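# Set the snap trap using three table-mounted arms

## Task

Arm feet on the tabletop in the scene frame (metres, heading in degrees counter-clockwise from +x): arm1 at x=-0.06 y=-0.43 z=+0.72 heading +90; arm2 at x=-0.50 y=+0.00 z=+0.72 heading +0; arm3 at x=+0.58 y=+0.00 z=+0.72 heading +180. Arm the snap trap: swing the hammer across to the far side so the hold-down bar keeps it pinned, and tilt the yellow pedal up until its catch lip rests over the end of that bar. The trap must end lying flat on the table, and the set state must hold by itself, not because a robot is still holding it. Use as many arms as you like. Afterwards open the grippers and move the arms away.

## Robot and tools

Robots: arm1, arm2 and arm3 are identical i2rt Big YAM arms. Each has six joints, a two-finger gripper and a wrist camera. With joints 1 and 6 at 0 and the hand level and pointing forward, the wrist camera rides on top of the hand looking toward the fingertips. Reach is roughly 1.0 m from the joint 1 axis. Joints move at different speeds, so the hand can sweep a wide path between two postures. Two fixed room cameras, cam_high and cam_low, also watch the table.

Frame: a single scene frame, origin on the floor, +z up. The arm feet sit on the tabletop at z of about 0.72 m (positions are given in the task). The hand point is midway between the fingertips; its z axis runs along the fingers and the fingers close along its y axis.

execute_actions: argument "actions" is a list holding one action or none. The action is an object keyed by arm name; under each arm goes "joints", an object mapping joint names to absolute targets (not offsets). Every arm has its own separate joints object, and you may name only some joints. Names, units and ranges: joint1_rad -2.879 to 2.879 (rotation about the foot, positive counter-clockwise seen from above, 0 unfolds along the foot's heading); joint2_rad 0 to 3.141 (shoulder, 0 has the upper arm lying back roughly level, increasing raises it then tips it forward); joint3_rad 0 to 3.019 (elbow, 0 fully folded, increasing opens); joint4_rad -1.692 to 1.57 (hand pitch, positive tips fingers up); joint5_rad -1.57 to 1.57 (hand yaw, positive to the arm's right); joint6_rad -2.094 to 2.094 (hand roll, positive clockwise viewed from behind); gripper_m 0 to 0.093 metres of fingertip gap. Tolerances for counting a joint as arrived: ±0.045, ±0.14, ±0.09, ±0.055, ±0.03, ±0.035 rad, and ±0.003 m for the gripper. Each finger squeezes with up to about 50 to 62 N. All named motions begin at once and may finish at different moments. Optional "cameras" lists which of arm1_cam_wrist, arm2_cam_wrist, arm3_cam_wrist, cam_high, cam_low or all to return; omitted or null means all, [] means none. Any unknown key, camera or out-of-range number rejects the whole call and nothing moves. An empty list just reports state and images.

wait: "seconds" from 0 to 10; issues nothing new and returns state and images. zoom_image: "camera" plus "region" [x0, y0, x1, y1] in pixels of that camera's most recent full image, top-left origin, at most 504 by 504. finished_scene: "scene" is the current scene number; it ends the scene for good after the last command has been held, and the trap must already be set and staying set.

Reading results: joint_positions gives measured joints. joint_status tells how each commanded motion ended. off_target means it stopped short and may still be pushing. contact_stop or time_out means the joint settled and holds where it stopped, except that after time_out a joint may keep a target (at most 0.375, 0.375, 0.113, 0.225, 0.075, 0.3 rad from its position for joints 1 to 6) and keep pushing, and will move there if freed; on_its_own lists such joints and what it shows as held at is a target, not the current position. To relieve a push, command the joint to its reported position. "joint command not followed", usually with a cause line, means a safety check blocked that arm's joint targets (the gripper part still runs); those joints show not_followed and may be retried with each later action. Calls without an action never show this line. An arm or joint you leave out of an action may still be driving toward an older target. A target very near the current position may not move the joint. A joint holding weight sags.

Cameras: a calibration block gives K, distortion and T_world_to_cam (scene frame to camera) for every camera; wrist ones are fisheye 504x504, room ones pinhole 896x504. Real cameras can differ a little from these numbers, and wrist camera poses inherit errors from the joint readings.

Heat: holding loads warms motors, even while you are thinking, and the robot keeps holding its last command while you think. A MOTOR HOT line appears from 85 °C; at 100 °C an OVER-TEMPERATURE FAULT drops that whole arm, and its joints report limit_stop_at_motor_heat, after which you resend targets. Arms do not stop on contact and can press very hard, so avoid sustained pushes.

Avoid: squeezing two arms together (this ends the run) and hard collisions between arms; the avoidance check can react late and ignores fingers, gripper bodies and wrist cameras. Do not knock the trap or anything else out of the work area, do not drop, slam or let things fall, and do not leave the trap tilted. Once a call reports a stop, later motion and finish calls in that same reply are skipped. Arms act independently; one being blocked does not pause the others. Finish by opening grippers and retracting clear of the trap.

Each tool is called after "Emit:" by a JSON object that holds its "fn" and its "kwargs".

## Session

Emit:
{"fn": "execute_actions", "kwargs": {"actions": []}}

Scene clock: 0.00 s.
Motor temperatures (°C, as the motors report them): arm1=[27 25 26 27 28 25] | arm2=[28 26 25 26 27 25] | arm3=[28 27 26 25 27 24]
arm1.joint_positions: joint1_rad=+0.001 joint2_rad=+0.454 joint3_rad=+1.479 joint4_rad=-1.526 joint5_rad=-0.001 joint6_rad=+0.012 gripper_m=+0.095
arm1.joint_status: not commanded
arm1.hand: x=-0.0490 y=-0.3049 z=+1.3467 quat_wxyz=(-0.361, +0.592, -0.624, -0.360) (m; scene frame)
arm2.joint_positions: joint1_rad=+0.010 joint2_rad=+0.437 joint3_rad=+1.449 joint4_rad=-1.521 joint5_rad=+0.000 joint6_rad=-0.007 gripper_m=+0.095
arm2.joint_status: not commanded
arm2.hand: x=-0.3716 y=+0.0075 z=+1.3304 quat_wxyz=(-0.503, +0.019, -0.864, -0.004) (m; scene frame)
arm3.joint_positions: joint1_rad=-0.010 joint2_rad=+0.436 joint3_rad=+1.467 joint4_rad=-1.532 joint5_rad=-0.016 joint6_rad=-0.003 gripper_m=+0.094
arm3.joint_status: not commanded
arm3.hand: x=+0.4609 y=+0.0072 z=+1.2946 quat_wxyz=(-0.010, -0.860, +0.002, +0.510) (m; scene frame)
pictures: arm1_cam_wrist, arm2_cam_wrist, arm3_cam_wrist, cam_high, cam_low
Images, in order (width x height): arm1_cam_wrist 504x504, arm2_cam_wrist 504x504, arm3_cam_wrist 504x504, cam_high 896x504, cam_low 896x504.

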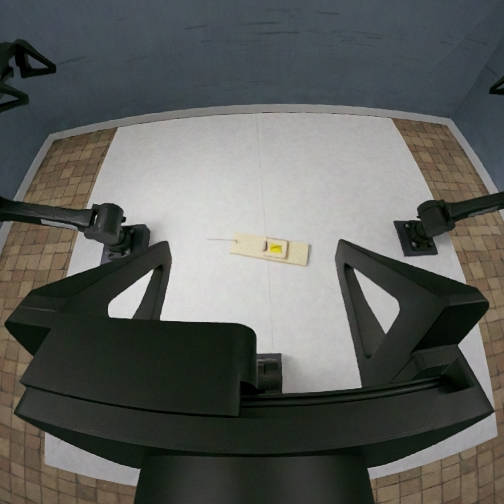

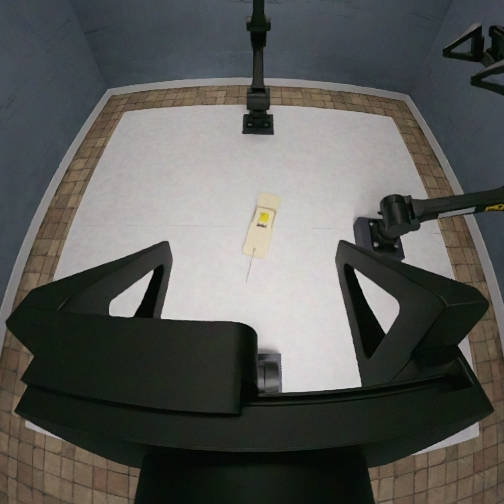

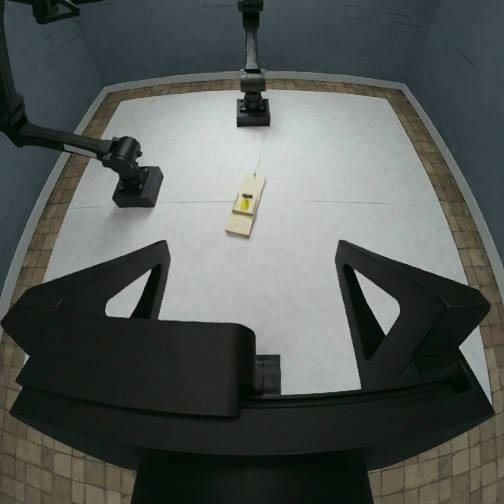

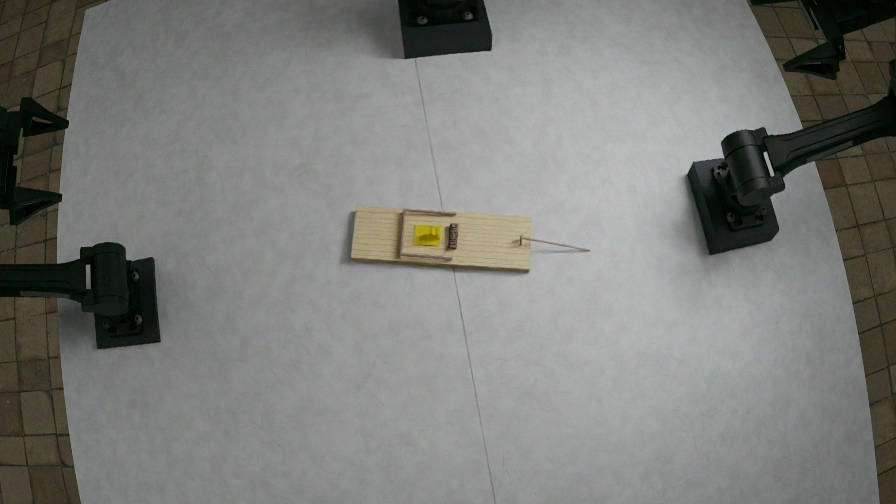

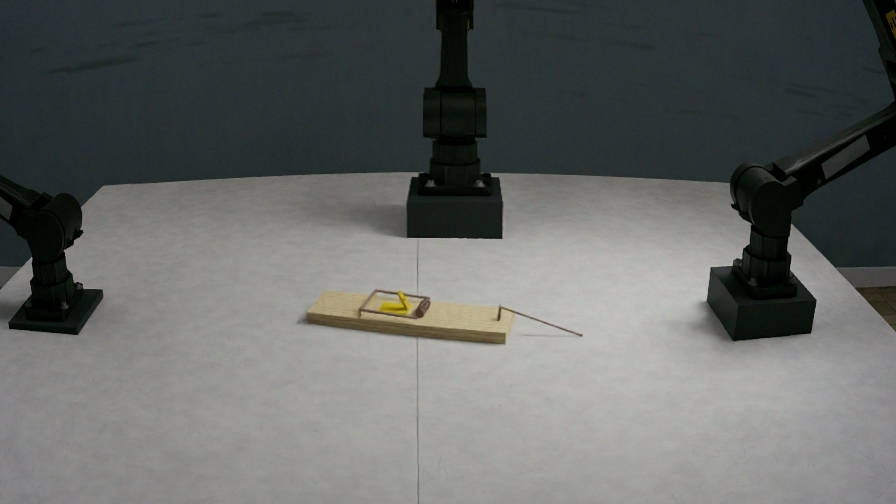

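Emit:
{"fn": "zoom_image", "kwargs": {"camera": "cam_high", "region": [330, 170, 610, 300]}}

Emit:
{"fn": "zoom_image", "kwargs": {"camera": "cam_low", "region": [290, 260, 600, 370]}}

Region (330, 170, 610, 300) of cam_high's 896x504 image, scaled by 1.800, with more detail than that image has; it fills the top 234 rows of this view, and the rest is white.

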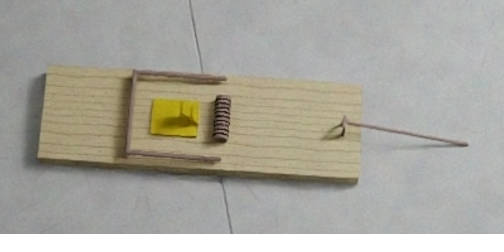

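Region (290, 260, 600, 370) of cam_low's 896x504 image, scaled by 1.626, with more detail than that image has; it fills the top 179 rows of this view, and the rest is white.

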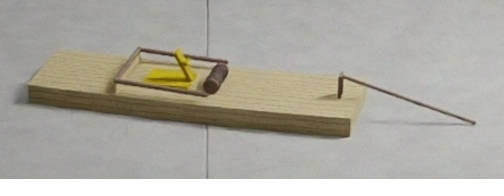

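Emit:
{"fn": "execute_actions", "kwargs": {"actions": [{"arm1":{"joints":{"joint4_rad":-0.9}},"arm2":{"joints":{"joint3_rad":0.9}},"arm3":{"joints":{"joint2_rad":1.0}}}], "cameras": []}}

Scene clock: 50.60 s.
Motor temperatures (°C, as the motors report them): arm1=[27 25 28 27 28 25] | arm2=[28 26 28 26 27 25] | arm3=[28 27 28 25 27 24]
arm1.joint_positions: joint1_rad=+0.001 joint2_rad=+0.454 joint3_rad=+1.479 joint4_rad=-0.923 joint5_rad=-0.001 joint6_rad=+0.012 gripper_m=+0.095
arm1.joint_status: all done
arm1.hand: x=-0.0464 y=-0.2759 z=+1.4899 quat_wxyz=(-0.528, +0.460, -0.488, -0.522) (m; scene frame)
arm2.joint_positions: joint1_rad=+0.010 joint2_rad=+0.436 joint3_rad=+0.899 joint4_rad=-1.521 joint5_rad=+0.000 joint6_rad=-0.007 gripper_m=+0.095
arm2.joint_status: all done
arm2.hand: x=-0.3285 y=+0.0072 z=+1.0822 quat_wxyz=(-0.250, +0.020, -0.968, +0.000) (m; scene frame)
arm3.joint_positions: joint1_rad=-0.010 joint2_rad=+0.997 joint3_rad=+1.467 joint4_rad=-1.532 joint5_rad=-0.016 joint6_rad=-0.003 gripper_m=+0.094
arm3.joint_status: all done
arm3.hand: x=+0.2466 y=+0.0075 z=+1.1768 quat_wxyz=(-0.014, -0.968, +0.003, +0.252) (m; scene frame)
pictures: none
No camera images: the call's "cameras" was empty. Leave "cameras" out to get every camera's image.

Emit:
{"fn": "execute_actions", "kwargs": {"actions": [{"arm1":{"joints":{"joint1_rad":-0.294,"joint2_rad":1.005,"joint3_rad":0.507,"joint4_rad":-0.502,"gripper_m":0.03}},"arm3":{"joints":{"joint1_rad":0.108,"joint2_rad":1.461,"joint3_rad":0.53,"joint4_rad":0.35,"gripper_m":0.093}}}]}}

Scene clock: 102.63 s.
Motor temperatures (°C, as the motors report them): arm1=[27 25 28 27 28 25] | arm2=[28 26 29 26 27 25] | arm3=[28 27 30 25 27 24]
arm1.joint_positions: joint1_rad=-0.291 joint2_rad=+1.010 joint3_rad=+0.515 joint4_rad=-0.522 joint5_rad=-0.001 joint6_rad=+0.012 gripper_m=+0.030
arm1.joint_status: all done
arm1.hand: x=+0.0520 y=-0.1051 z=+0.8762 quat_wxyz=(-0.217, +0.554, -0.787, -0.164) (m; scene frame)
arm2.joint_positions: joint1_rad=+0.010 joint2_rad=+0.436 joint3_rad=+0.899 joint4_rad=-1.521 joint5_rad=+0.000 joint6_rad=-0.007 gripper_m=+0.095
arm2.joint_status: not commanded
arm2.hand: x=-0.3285 y=+0.0072 z=+1.0822 quat_wxyz=(-0.250, +0.020, -0.968, +0.000) (m; scene frame)
arm3.joint_positions: joint1_rad=+0.112 joint2_rad=+1.463 joint3_rad=+0.525 joint4_rad=+0.327 joint5_rad=-0.014 joint6_rad=-0.006 gripper_m=+0.093
arm3.joint_status: all done
arm3.hand: x=+0.1074 y=-0.0542 z=+0.7993 quat_wxyz=(-0.037, -0.885, -0.052, +0.462) (m; scene frame)
pictures: arm1_cam_wrist, arm2_cam_wrist, arm3_cam_wrist, cam_high, cam_low
camera_calibration (this result's frames):
arm1_cam_wrist: T_world_to_cam=[[0.939552, -0.342201, -0.0118828, -0.0717613], [-0.340406, -0.937245, 0.0754738, -0.142086], [-0.0369643, -0.0668666, -0.997077, 0.994303], [0, 0, 0, 1]] pos_world=[0.0558102, -0.0912407, 1.00127]
arm2_cam_wrist: T_world_to_cam=[[0.0255246, -0.999674, -0.000718918, 0.0155375], [-0.993391, -0.0254447, 0.111921, -0.438306], [-0.111903, -0.00214258, -0.993717, 1.16517], [0, 0, 0, 1]] pos_world=[-0.30542, 0.00687632, 1.20691]
arm3_cam_wrist: T_world_to_cam=[[-0.11882, 0.992875, -0.00899684, 0.072801], [0.937665, 0.109223, -0.32993, 0.177914], [-0.326597, -0.0476383, -0.943962, 0.910395], [0, 0, 0, 1]] pos_world=[0.139158, -0.0483449, 0.918733]
Images, in order (width x height): arm1_cam_wrist 504x504, arm2_cam_wrist 504x504, arm3_cam_wrist 504x504, cam_high 896x504, cam_low 896x504.

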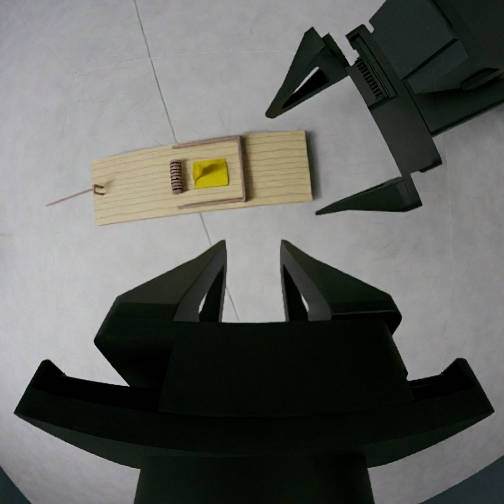

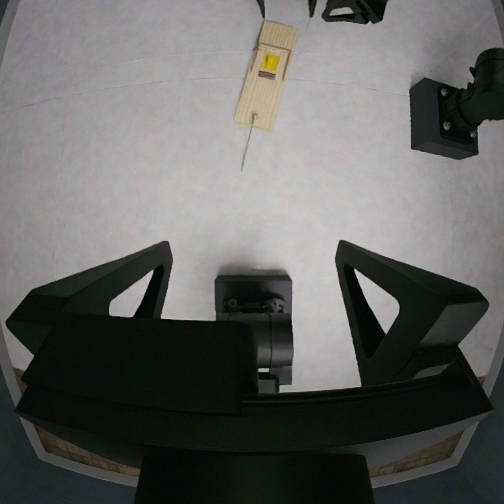

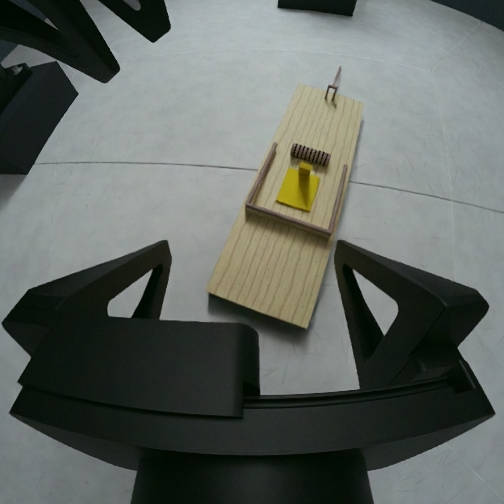

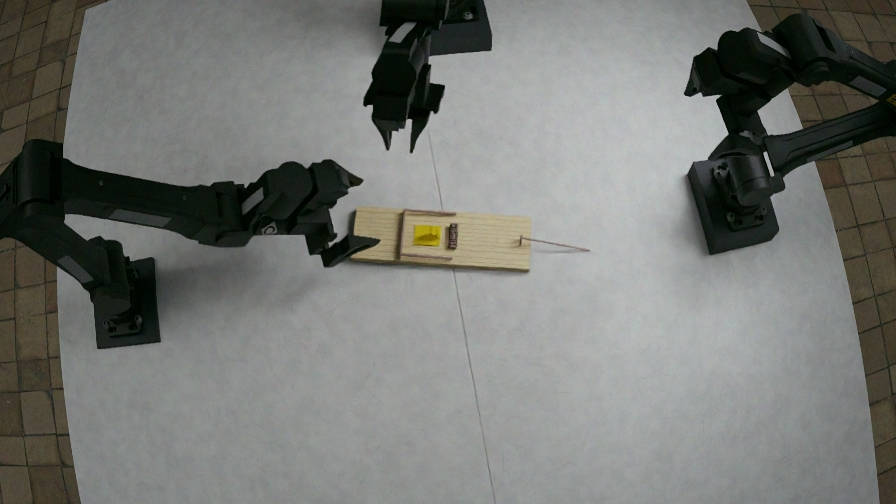

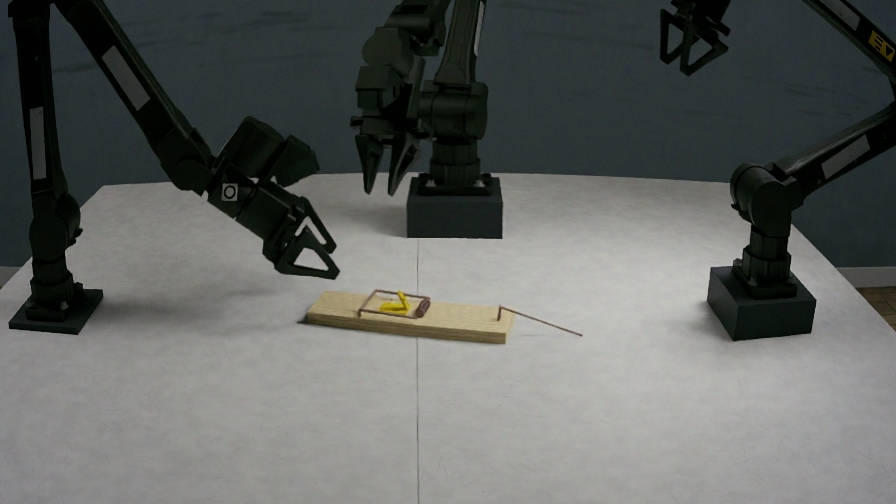

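Emit:
{"fn": "execute_actions", "kwargs": {"actions": [{"arm2":{"joints":{"joint1_rad":0.07,"joint2_rad":1.467,"joint3_rad":0.41,"joint4_rad":0.33,"joint5_rad":0.172,"joint6_rad":0.16}},"arm3":{"joints":{"joint1_rad":0.066,"joint2_rad":1.50,"joint3_rad":0.545,"joint4_rad":0.217,"gripper_m":0.0}}}], "cameras": ["arm2_cam_wrist","arm3_cam_wrist","cam_low"]}}

Scene clock: 134.63 s.
Motor temperatures (°C, as the motors report them): arm1=[27 25 29 27 28 25] | arm2=[28 26 30 26 27 25] | arm3=[28 27 29 25 27 24]
arm1.joint_positions: joint1_rad=-0.291 joint2_rad=+1.010 joint3_rad=+0.515 joint4_rad=-0.522 joint5_rad=-0.001 joint6_rad=+0.012 gripper_m=+0.030
arm1.joint_status: not commanded
arm1.hand: x=+0.0520 y=-0.1051 z=+0.8762 quat_wxyz=(-0.217, +0.554, -0.787, -0.164) (m; scene frame)
arm2.joint_positions: joint1_rad=+0.064 joint2_rad=+1.456 joint3_rad=+0.404 joint4_rad=+0.314 joint5_rad=+0.168 joint6_rad=+0.144 gripper_m=+0.095
arm2.joint_status: all done
arm2.hand: x=-0.0836 y=+0.0068 z=+0.7910 quat_wxyz=(-0.406, -0.059, -0.911, +0.033) (m; scene frame)
arm3.joint_positions: joint1_rad=+0.075 joint2_rad=+1.502 joint3_rad=+0.525 joint4_rad=+0.226 joint5_rad=-0.015 joint6_rad=-0.006 gripper_m=+0.001
arm3.joint_status: all done
arm3.hand: x=+0.1246 y=-0.0362 z=+0.7621 quat_wxyz=(-0.028, -0.916, -0.037, +0.398) (m; scene frame)
pictures: arm2_cam_wrist, arm3_cam_wrist, cam_low
camera_calibration (this result's frames):
arm2_cam_wrist: T_world_to_cam=[[-0.142077, -0.989855, -0.000663777, -0.00544092], [-0.965561, 0.138737, -0.220098, 0.101427], [0.217958, -0.0306299, -0.975477, 0.916507], [0, 0, 0, 1]] pos_world=[-0.102599, 0.00861517, 0.916352]
arm3_cam_wrist: T_world_to_cam=[[-0.0839666, 0.996409, -0.0108892, 0.0538464], [0.977766, 0.0802785, -0.193723, 0.0376677], [-0.192153, -0.0269133, -0.980996, 0.893974], [0, 0, 0, 1]] pos_world=[0.139471, -0.0326172, 0.884868]
Images, in order (width x height): arm2_cam_wrist 504x504, arm3_cam_wrist 504x504, cam_low 896x504.

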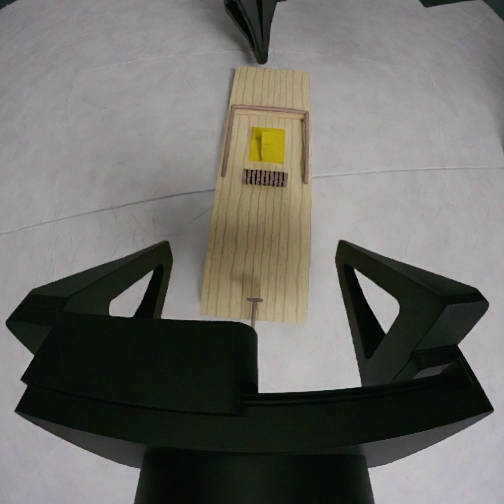

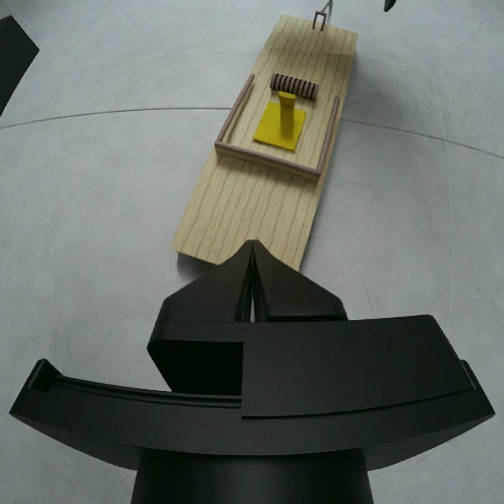

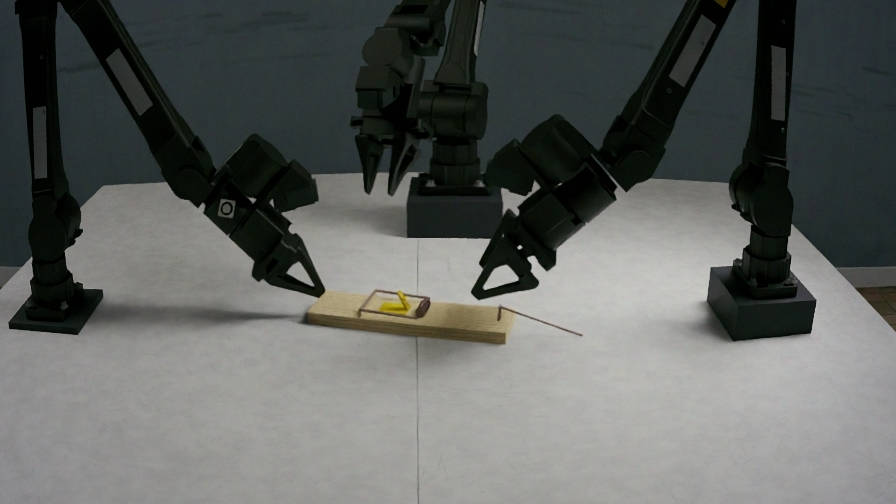

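Emit:
{"fn": "execute_actions", "kwargs": {"actions": [{"arm2":{"joints":{"joint1_rad":0.055,"joint2_rad":1.71,"joint3_rad":0.395,"joint4_rad":0.60}},"arm3":{"joints":{"joint2_rad":1.59,"joint3_rad":0.59}}}], "cameras": ["arm2_cam_wrist","arm3_cam_wrist","cam_low"]}}

Scene clock: 148.37 s.
Motor temperatures (°C, as the motors report them): arm1=[27 25 29 27 28 25] | arm2=[28 27 29 26 27 25] | arm3=[28 27 29 25 27 24]
arm1.joint_positions: joint1_rad=-0.291 joint2_rad=+1.010 joint3_rad=+0.515 joint4_rad=-0.522 joint5_rad=-0.001 joint6_rad=+0.012 gripper_m=+0.030
arm1.joint_status: not commanded
arm1.hand: x=+0.0520 y=-0.1051 z=+0.8762 quat_wxyz=(-0.217, +0.554, -0.787, -0.164) (m; scene frame)
arm2.joint_positions: joint1_rad=+0.064 joint2_rad=+1.702 joint3_rad=+0.396 joint4_rad=+0.584 joint5_rad=+0.168 joint6_rad=+0.144 gripper_m=+0.095
arm2.joint_status: all done
arm2.hand: x=-0.0780 y=+0.0069 z=+0.7395 quat_wxyz=(-0.413, -0.059, -0.908, +0.032) (m; scene frame)
arm3.joint_positions: joint1_rad=+0.075 joint2_rad=+1.569 joint3_rad=+0.570 joint4_rad=+0.229 joint5_rad=-0.015 joint6_rad=-0.006 gripper_m=+0.001
arm3.joint_status: all done
arm3.hand: x=+0.1094 y=-0.0375 z=+0.7506 quat_wxyz=(-0.027, -0.920, -0.038, +0.390) (m; scene frame)
pictures: arm2_cam_wrist, arm3_cam_wrist, cam_low
camera_calibration (this result's frames):
arm2_cam_wrist: T_world_to_cam=[[-0.141934, -0.989867, -0.00429679, -0.00184226], [-0.961941, 0.138951, -0.235291, 0.10696], [0.233503, -0.0292624, -0.971916, 0.863598], [0, 0, 0, 1]] pos_world=[-0.0990254, 0.00858519, 0.864504]
arm3_cam_wrist: T_world_to_cam=[[-0.0840396, 0.996401, -0.0110507, 0.0538896], [0.981183, 0.0808113, -0.175354, 0.0363368], [-0.17383, -0.0255794, -0.984443, 0.880341], [0, 0, 0, 1]] pos_world=[0.121906, -0.0341134, 0.873613]
Images, in order (width x height): arm2_cam_wrist 504x504, arm3_cam_wrist 504x504, cam_low 896x504.

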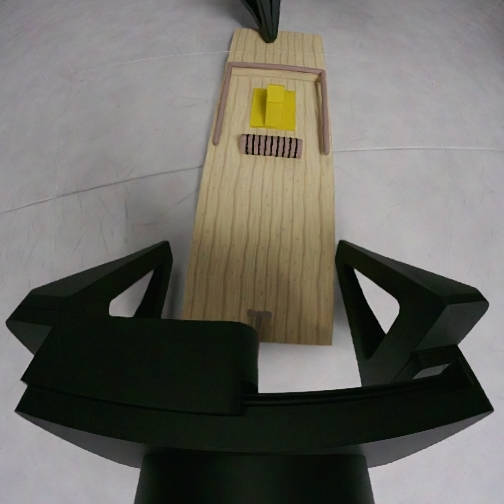

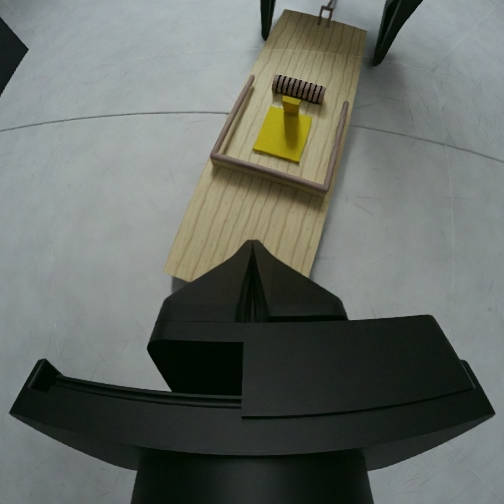

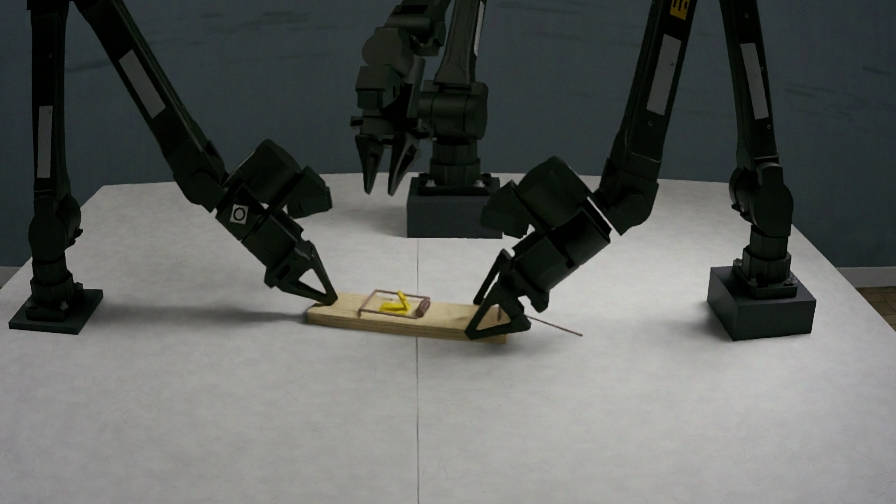

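Emit:
{"fn": "execute_actions", "kwargs": {"actions": [{"arm2":{"joints":{"joint2_rad":1.725,"gripper_m":0.05}},"arm3":{"joints":{"joint2_rad":1.63}}}], "cameras": ["arm1_cam_wrist","arm2_cam_wrist","cam_low","cam_high"]}}

Emit:
{"fn": "zoom_image", "kwargs": {"camera": "cam_low", "region": [290, 240, 560, 360]}}

Scene clock: 156.53 s.
Motor temperatures (°C, as the motors report them): arm1=[27 25 29 27 28 25] | arm2=[28 27 28 26 27 25] | arm3=[28 27 29 25 27 24]
arm1.joint_positions: joint1_rad=-0.291 joint2_rad=+1.010 joint3_rad=+0.515 joint4_rad=-0.522 joint5_rad=-0.001 joint6_rad=+0.012 gripper_m=+0.030
arm1.joint_status: not commanded
arm1.hand: x=+0.0520 y=-0.1051 z=+0.8762 quat_wxyz=(-0.217, +0.554, -0.787, -0.164) (m; scene frame)
arm2.joint_positions: joint1_rad=+0.062 joint2_rad=+1.703 joint3_rad=+0.395 joint4_rad=+0.585 joint5_rad=+0.172 joint6_rad=+0.145 gripper_m=+0.079
arm2.joint_status: gripper_m off_target (ended at +0.079, target +0.050); the others done
arm2.hand: x=-0.0781 y=+0.0053 z=+0.7394 quat_wxyz=(-0.414, -0.062, -0.908, +0.034) (m; scene frame)
arm3.joint_positions: joint1_rad=+0.075 joint2_rad=+1.583 joint3_rad=+0.585 joint4_rad=+0.229 joint5_rad=-0.016 joint6_rad=-0.006 gripper_m=+0.001
arm3.joint_status: all done
arm3.hand: x=+0.1035 y=-0.0380 z=+0.7501 quat_wxyz=(-0.028, -0.919, -0.038, +0.390) (m; scene frame)
pictures: arm1_cam_wrist, arm2_cam_wrist, cam_high, cam_low
camera_calibration (this result's frames):
arm1_cam_wrist: T_world_to_cam=[[0.939552, -0.342201, -0.0118828, -0.0717613], [-0.340406, -0.937245, 0.0754738, -0.142086], [-0.0369643, -0.0668666, -0.997077, 0.994303], [0, 0, 0, 1]] pos_world=[0.0558102, -0.0912407, 1.00127]
arm2_cam_wrist: T_world_to_cam=[[-0.148281, -0.988941, -0.00271721, -0.00521222], [-0.960927, 0.144729, -0.235952, 0.107555], [0.233736, -0.0323763, -0.971761, 0.8634], [0, 0, 0, 1]] pos_world=[-0.0992282, 0.00723276, 0.864382]
Images, in order (width x height): arm1_cam_wrist 504x504, arm2_cam_wrist 504x504, cam_high 896x504, cam_low 896x504.

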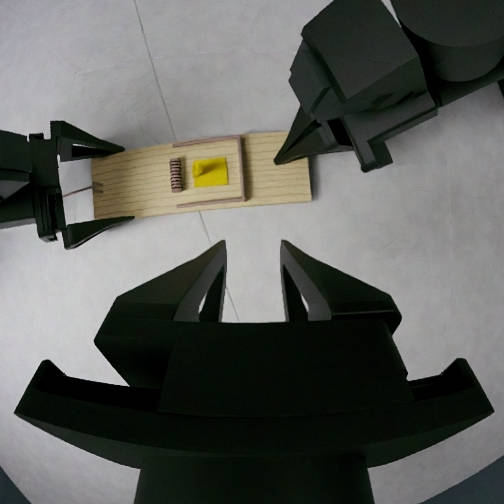

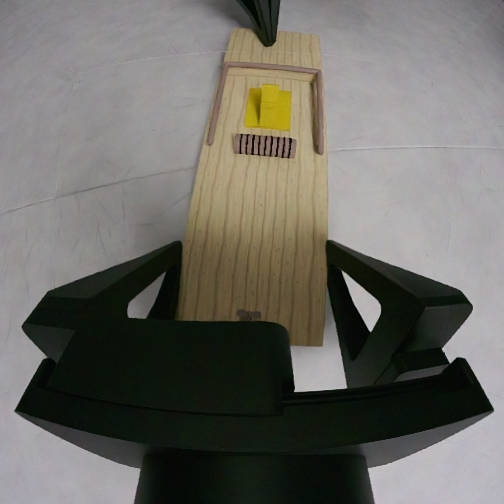

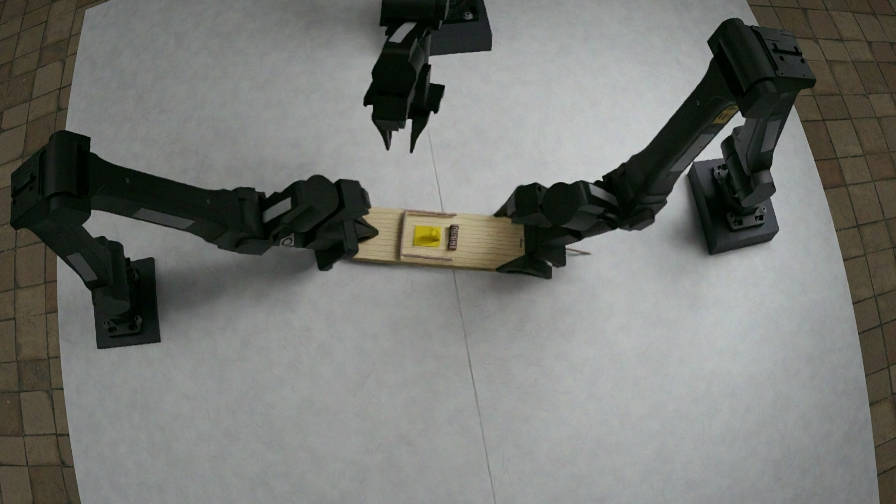

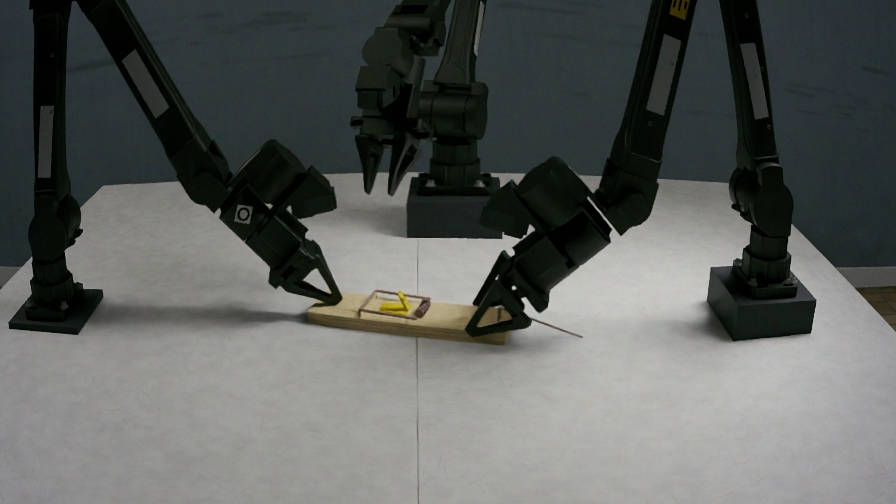

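Region (290, 240, 560, 360) of cam_low's 896x504 image, scaled by 1.867, with more detail than that image has.

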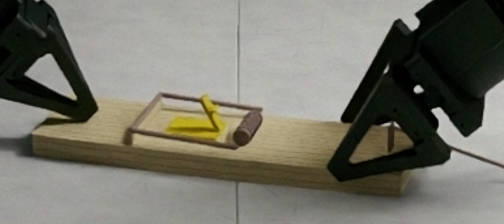

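Emit:
{"fn": "execute_actions", "kwargs": {"actions": [{"arm1":{"joints":{"joint1_rad":-0.244,"joint2_rad":1.35,"joint3_rad":0.149,"joint4_rad":0.8,"joint6_rad":1.57,"gripper_m":0.014}}}], "cameras": []}}

Emit:
{"fn": "execute_actions", "kwargs": {"actions": [{"arm1":{"joints":{"joint2_rad":1.74,"joint4_rad":1.07}}}], "cameras": ["arm1_cam_wrist","cam_low","cam_high"]}}

Scene clock: 227.30 s.
Motor temperatures (°C, as the motors report them): arm1=[27 25 29 27 28 25] | arm2=[28 27 27 26 27 25] | arm3=[28 27 29 25 27 24]
arm1.joint_positions: joint1_rad=-0.247 joint2_rad=+1.350 joint3_rad=+0.151 joint4_rad=+0.777 joint5_rad=+0.002 joint6_rad=+1.562 gripper_m=+0.014
arm1.joint_status: all done
arm1.hand: x=+0.0443 y=-0.0765 z=+0.8379 quat_wxyz=(-0.075, -0.118, -0.832, -0.537) (m; scene frame)
arm2.joint_positions: joint1_rad=+0.062 joint2_rad=+1.703 joint3_rad=+0.395 joint4_rad=+0.585 joint5_rad=+0.172 joint6_rad=+0.145 gripper_m=+0.079
arm2.joint_status: not commanded
arm2.hand: x=-0.0781 y=+0.0053 z=+0.7394 quat_wxyz=(-0.414, -0.062, -0.908, +0.034) (m; scene frame)
arm3.joint_positions: joint1_rad=+0.075 joint2_rad=+1.583 joint3_rad=+0.585 joint4_rad=+0.229 joint5_rad=-0.016 joint6_rad=-0.006 gripper_m=+0.001
arm3.joint_status: not commanded
arm3.hand: x=+0.1035 y=-0.0380 z=+0.7501 quat_wxyz=(-0.028, -0.919, -0.038, +0.390) (m; scene frame)
pictures: none
No camera images: the call's "cameras" was empty. Leave "cameras" out to get every camera's image.

Scene clock: 228.47 s.
Motor temperatures (°C, as the motors report them): arm1=[27 25 29 27 28 25] | arm2=[28 27 27 26 27 25] | arm3=[28 27 29 25 27 24]
arm1.joint_positions: joint1_rad=-0.247 joint2_rad=+1.736 joint3_rad=+0.151 joint4_rad=+1.048 joint5_rad=+0.002 joint6_rad=+1.563 gripper_m=+0.014
arm1.joint_status: all done
arm1.hand: x=+0.0404 y=-0.0874 z=+0.7648 quat_wxyz=(-0.068, -0.122, -0.861, -0.488) (m; scene frame)
arm2.joint_positions: joint1_rad=+0.062 joint2_rad=+1.703 joint3_rad=+0.395 joint4_rad=+0.585 joint5_rad=+0.172 joint6_rad=+0.145 gripper_m=+0.079
arm2.joint_status: not commanded
arm2.hand: x=-0.0781 y=+0.0053 z=+0.7394 quat_wxyz=(-0.414, -0.062, -0.908, +0.034) (m; scene frame)
arm3.joint_positions: joint1_rad=+0.075 joint2_rad=+1.583 joint3_rad=+0.585 joint4_rad=+0.229 joint5_rad=-0.016 joint6_rad=-0.006 gripper_m=+0.001
arm3.joint_status: not commanded
arm3.hand: x=+0.1035 y=-0.0380 z=+0.7501 quat_wxyz=(-0.028, -0.919, -0.038, +0.390) (m; scene frame)
pictures: arm1_cam_wrist, cam_high, cam_low
camera_calibration (this result's frames):
arm1_cam_wrist: T_world_to_cam=[[-0.153809, -0.500139, -0.852176, 0.616843], [-0.91547, -0.252413, 0.313373, -0.219874], [-0.37183, 0.828341, -0.419039, 0.533671], [0, 0, 0, 1]] pos_world=[0.0920223, -0.189053, 0.81819]
Images, in order (width x height): arm1_cam_wrist 504x504, cam_high 896x504, cam_low 896x504.

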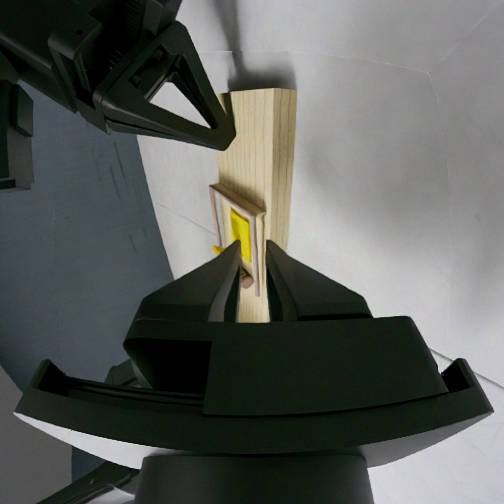

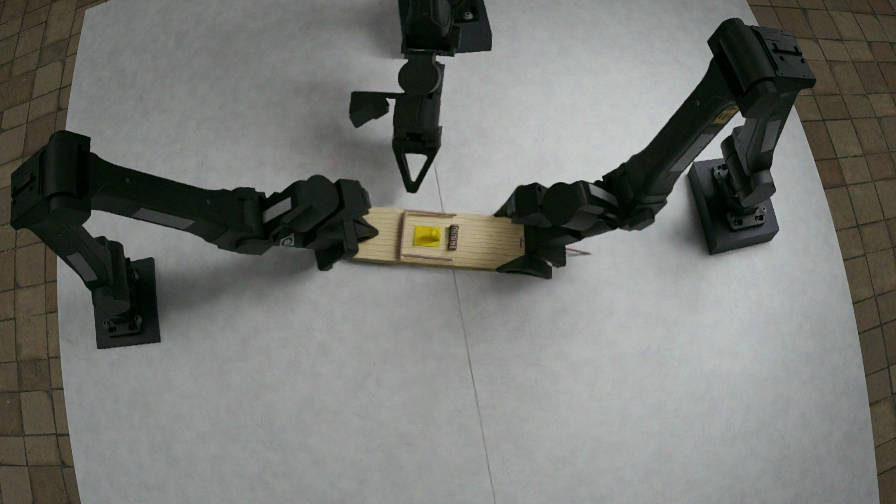

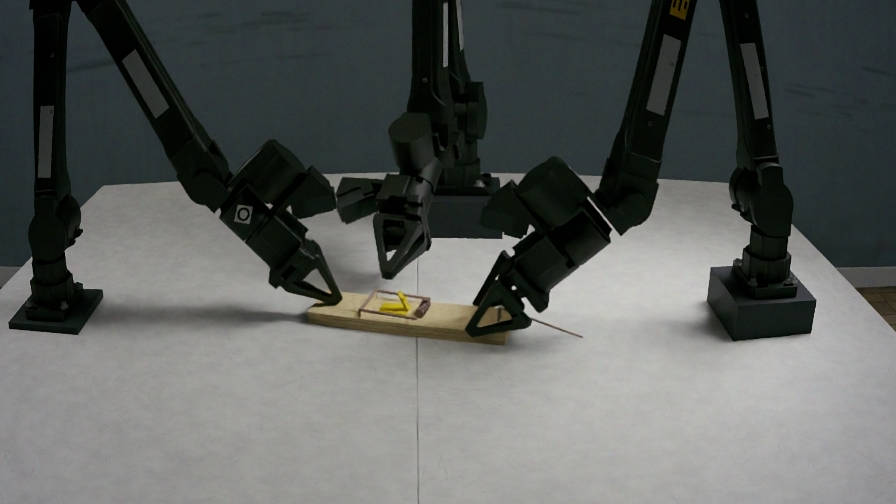

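Emit:
{"fn": "execute_actions", "kwargs": {"actions": [{"arm1":{"joints":{"joint2_rad":1.82,"joint3_rad":0.205,"joint4_rad":1.102}}}], "cameras": ["arm1_cam_wrist","cam_low"]}}

Emit:
{"fn": "zoom_image", "kwargs": {"camera": "arm1_cam_wrist", "region": [180, 160, 340, 320]}}

Scene clock: 241.20 s.
Motor temperatures (°C, as the motors report them): arm1=[27 25 28 27 28 25] | arm2=[28 27 27 26 27 25] | arm3=[28 27 29 25 27 24]
arm1.joint_positions: joint1_rad=-0.247 joint2_rad=+1.815 joint3_rad=+0.198 joint4_rad=+1.080 joint5_rad=+0.002 joint6_rad=+1.563 gripper_m=+0.014
arm1.joint_status: all done
arm1.hand: x=+0.0446 y=-0.0723 z=+0.7536 quat_wxyz=(-0.068, -0.122, -0.862, -0.488) (m; scene frame)
arm2.joint_positions: joint1_rad=+0.062 joint2_rad=+1.703 joint3_rad=+0.395 joint4_rad=+0.585 joint5_rad=+0.172 joint6_rad=+0.145 gripper_m=+0.079
arm2.joint_status: not commanded
arm2.hand: x=-0.0781 y=+0.0053 z=+0.7394 quat_wxyz=(-0.414, -0.062, -0.908, +0.034) (m; scene frame)
arm3.joint_positions: joint1_rad=+0.075 joint2_rad=+1.583 joint3_rad=+0.585 joint4_rad=+0.229 joint5_rad=-0.016 joint6_rad=-0.006 gripper_m=+0.001
arm3.joint_status: not commanded
arm3.hand: x=+0.1035 y=-0.0380 z=+0.7501 quat_wxyz=(-0.028, -0.919, -0.038, +0.390) (m; scene frame)
pictures: arm1_cam_wrist, cam_low
camera_calibration (this result's frames):
arm1_cam_wrist: T_world_to_cam=[[-0.153986, -0.500764, -0.851777, 0.615188], [-0.915401, -0.252191, 0.313753, -0.208935], [-0.371926, 0.828031, -0.419566, 0.518467], [0, 0, 0, 1]] pos_world=[0.0963026, -0.173934, 0.807088]
Images, in order (width x height): arm1_cam_wrist 504x504, cam_low 896x504.

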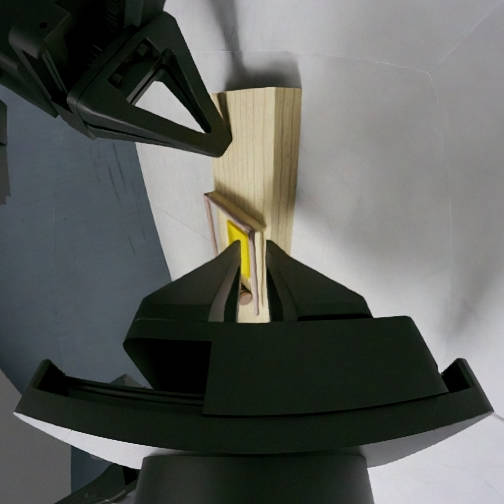

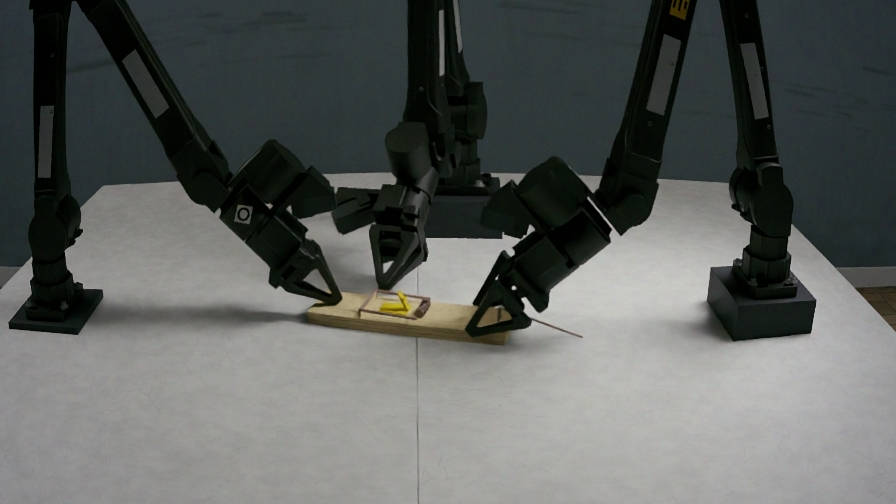

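Region (180, 160, 340, 320) of arm1_cam_wrist's 504x504 image, scaled by 3.150, with more detail than that image has.

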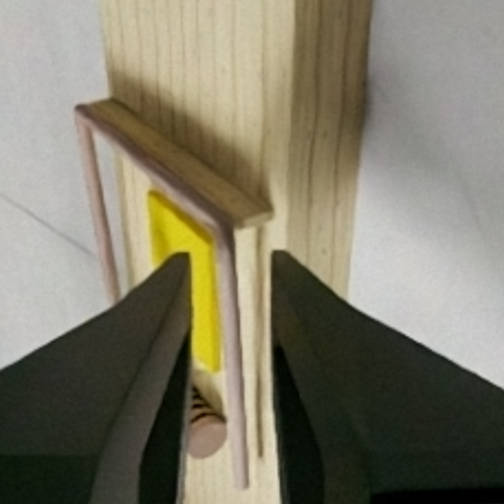

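Emit:
{"fn": "execute_actions", "kwargs": {"actions": [{"arm1":{"joints":{"joint2_rad":1.846,"joint3_rad":0.237}}}], "cameras": ["arm1_cam_wrist","cam_high"]}}

Emit:
{"fn": "zoom_image", "kwargs": {"camera": "arm1_cam_wrist", "region": [180, 160, 340, 320]}}

Emit:
{"fn": "zoom_image", "kwargs": {"camera": "cam_high", "region": [360, 160, 500, 280]}}

Scene clock: 254.60 s.
Motor temperatures (°C, as the motors report them): arm1=[27 25 28 27 28 25] | arm2=[28 27 27 26 27 25] | arm3=[28 27 29 25 27 24]
arm1.joint_positions: joint1_rad=-0.247 joint2_rad=+1.837 joint3_rad=+0.224 joint4_rad=+1.080 joint5_rad=+0.001 joint6_rad=+1.563 gripper_m=+0.014
arm1.joint_status: all done
arm1.hand: x=+0.0473 y=-0.0626 z=+0.7509 quat_wxyz=(-0.068, -0.122, -0.861, -0.490) (m; scene frame)
arm2.joint_positions: joint1_rad=+0.062 joint2_rad=+1.703 joint3_rad=+0.395 joint4_rad=+0.585 joint5_rad=+0.172 joint6_rad=+0.145 gripper_m=+0.079
arm2.joint_status: not commanded
arm2.hand: x=-0.0781 y=+0.0053 z=+0.7394 quat_wxyz=(-0.414, -0.062, -0.908, +0.034) (m; scene frame)
arm3.joint_positions: joint1_rad=+0.075 joint2_rad=+1.583 joint3_rad=+0.585 joint4_rad=+0.229 joint5_rad=-0.016 joint6_rad=-0.006 gripper_m=+0.001
arm3.joint_status: not commanded
arm3.hand: x=+0.1035 y=-0.0380 z=+0.7501 quat_wxyz=(-0.028, -0.919, -0.038, +0.390) (m; scene frame)
pictures: arm1_cam_wrist, cam_high
camera_calibration (this result's frames):
arm1_cam_wrist: T_world_to_cam=[[-0.152911, -0.497009, -0.854166, 0.620117], [-0.915531, -0.254157, 0.311781, -0.201849], [-0.37205, 0.82969, -0.416164, 0.507853], [0, 0, 0, 1]] pos_world=[0.0989702, -0.164458, 0.803966]
Images, in order (width x height): arm1_cam_wrist 504x504, cam_high 896x504.

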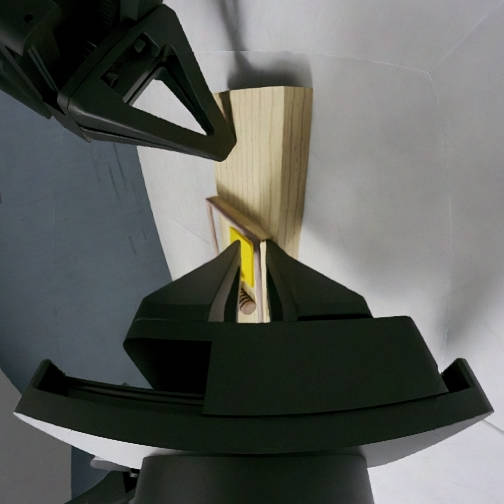

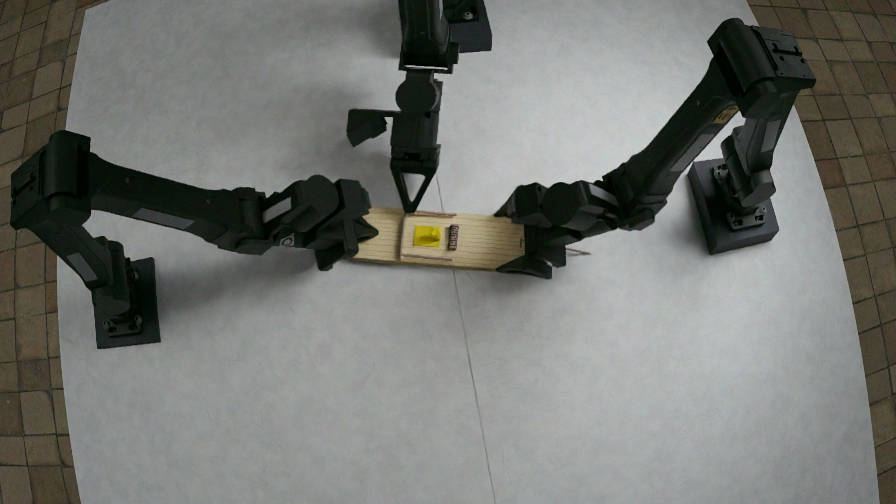

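Region (180, 160, 340, 320) of arm1_cam_wrist's 504x504 image, scaled by 3.150, with more detail than that image has.

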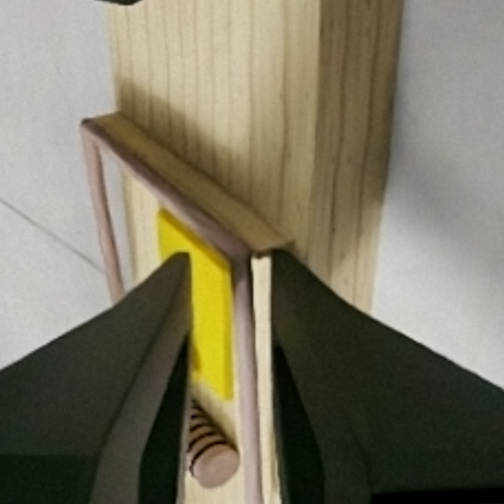

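Region (360, 160, 500, 280) of cam_high's 896x504 image, scaled by 3.600, with more detail than that image has; it fills the top 432 rows of this view, and the rest is white.

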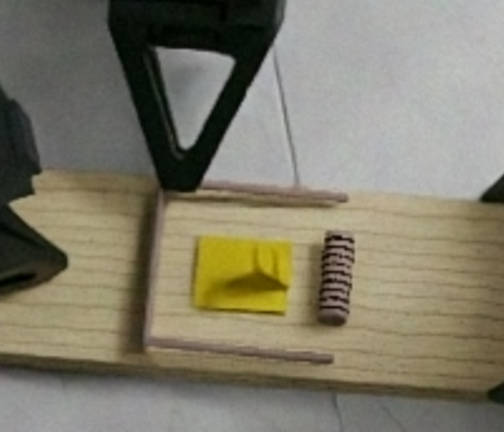

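Emit:
{"fn": "execute_actions", "kwargs": {"actions": [{"arm1":{"joints":{"joint1_rad":-0.208}}}], "cameras": []}}

Emit:
{"fn": "execute_actions", "kwargs": {"actions": [{"arm1":{"joints":{"joint2_rad":1.878,"joint3_rad":0.27}}}], "cameras": ["arm1_cam_wrist","cam_high"]}}

Emit:
{"fn": "zoom_image", "kwargs": {"camera": "arm1_cam_wrist", "region": [180, 160, 340, 320]}}

Emit:
{"fn": "zoom_image", "kwargs": {"camera": "cam_high", "region": [360, 160, 500, 280]}}

Scene clock: 269.07 s.
Motor temperatures (°C, as the motors report them): arm1=[27 25 28 28 28 25] | arm2=[28 27 27 26 27 25] | arm3=[28 27 29 25 27 24]
arm1.joint_positions: joint1_rad=-0.213 joint2_rad=+1.837 joint3_rad=+0.224 joint4_rad=+1.080 joint5_rad=+0.001 joint6_rad=+1.563 gripper_m=+0.014
arm1.joint_status: all done
arm1.hand: x=+0.0347 y=-0.0592 z=+0.7510 quat_wxyz=(-0.059, -0.107, -0.862, -0.491) (m; scene frame)
arm2.joint_positions: joint1_rad=+0.062 joint2_rad=+1.703 joint3_rad=+0.395 joint4_rad=+0.585 joint5_rad=+0.172 joint6_rad=+0.145 gripper_m=+0.079
arm2.joint_status: not commanded
arm2.hand: x=-0.0781 y=+0.0053 z=+0.7394 quat_wxyz=(-0.414, -0.062, -0.908, +0.034) (m; scene frame)
arm3.joint_positions: joint1_rad=+0.075 joint2_rad=+1.583 joint3_rad=+0.585 joint4_rad=+0.229 joint5_rad=-0.016 joint6_rad=-0.006 gripper_m=+0.001
arm3.joint_status: not commanded
arm3.hand: x=+0.1035 y=-0.0380 z=+0.7501 quat_wxyz=(-0.028, -0.919, -0.038, +0.390) (m; scene frame)
pictures: none
No camera images: the call's "cameras" was empty. Leave "cameras" out to get every camera's image.

Scene clock: 269.60 s.
Motor temperatures (°C, as the motors report them): arm1=[27 25 28 28 28 25] | arm2=[28 27 27 26 27 25] | arm3=[28 27 29 25 27 24]
arm1.joint_positions: joint1_rad=-0.213 joint2_rad=+1.859 joint3_rad=+0.244 joint4_rad=+1.090 joint5_rad=+0.001 joint6_rad=+1.563 gripper_m=+0.014
arm1.joint_status: all done
arm1.hand: x=+0.0366 y=-0.0518 z=+0.7489 quat_wxyz=(-0.060, -0.107, -0.860, -0.494) (m; scene frame)
arm2.joint_positions: joint1_rad=+0.062 joint2_rad=+1.703 joint3_rad=+0.395 joint4_rad=+0.585 joint5_rad=+0.171 joint6_rad=+0.145 gripper_m=+0.079
arm2.joint_status: not commanded
arm2.hand: x=-0.0781 y=+0.0054 z=+0.7394 quat_wxyz=(-0.413, -0.061, -0.908, +0.034) (m; scene frame)
arm3.joint_positions: joint1_rad=+0.075 joint2_rad=+1.583 joint3_rad=+0.585 joint4_rad=+0.229 joint5_rad=-0.015 joint6_rad=-0.006 gripper_m=+0.001
arm3.joint_status: not commanded
arm3.hand: x=+0.1035 y=-0.0380 z=+0.7501 quat_wxyz=(-0.027, -0.919, -0.038, +0.390) (m; scene frame)
pictures: arm1_cam_wrist, cam_high
camera_calibration (this result's frames):
arm1_cam_wrist: T_world_to_cam=[[-0.134755, -0.495156, -0.85829, 0.624688], [-0.906939, -0.287269, 0.308121, -0.20757], [-0.399128, 0.819937, -0.410365, 0.490258], [0, 0, 0, 1]] pos_world=[0.0916026, -0.152291, 0.801306]
Images, in order (width x height): arm1_cam_wrist 504x504, cam_high 896x504.

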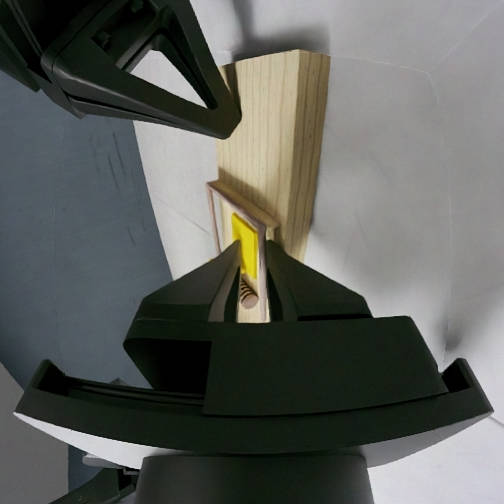

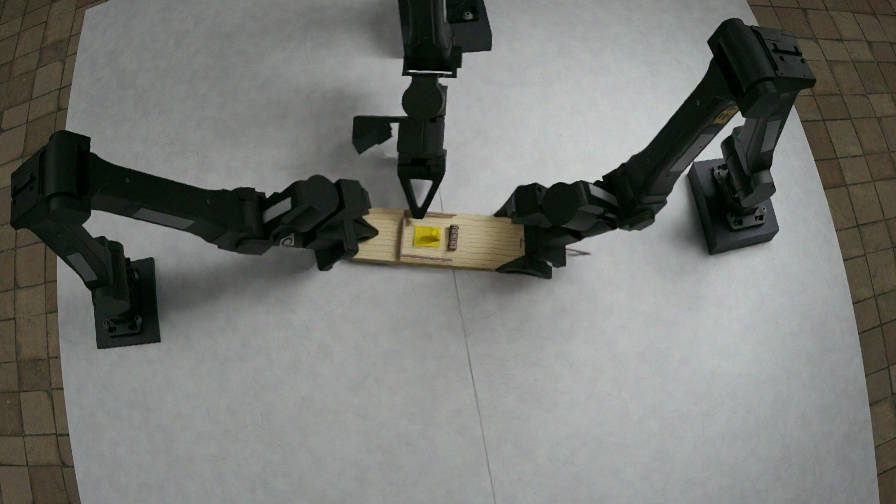

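Region (180, 160, 340, 320) of arm1_cam_wrist's 504x504 image, scaled by 3.150, with more detail than that image has.

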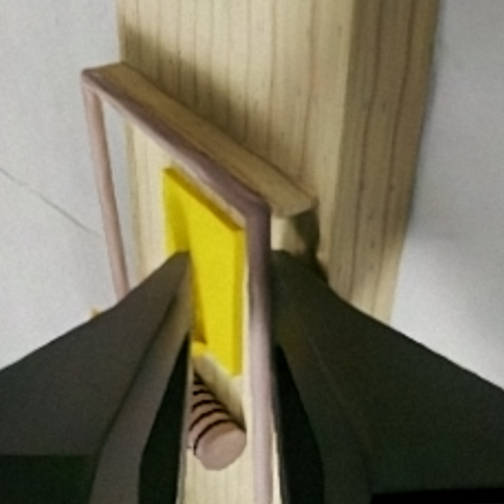

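Region (360, 160, 500, 280) of cam_high's 896x504 image, scaled by 3.600, with more detail than that image has; it fills the top 432 rows of this view, and the rest is white.

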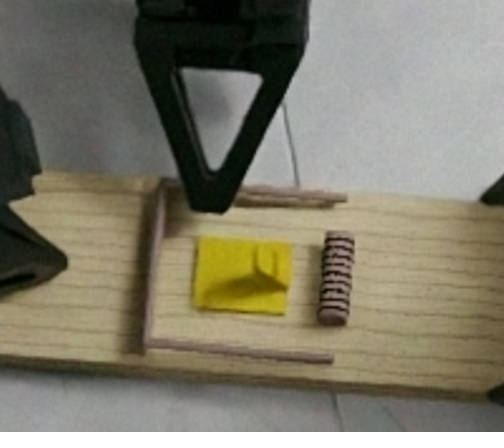

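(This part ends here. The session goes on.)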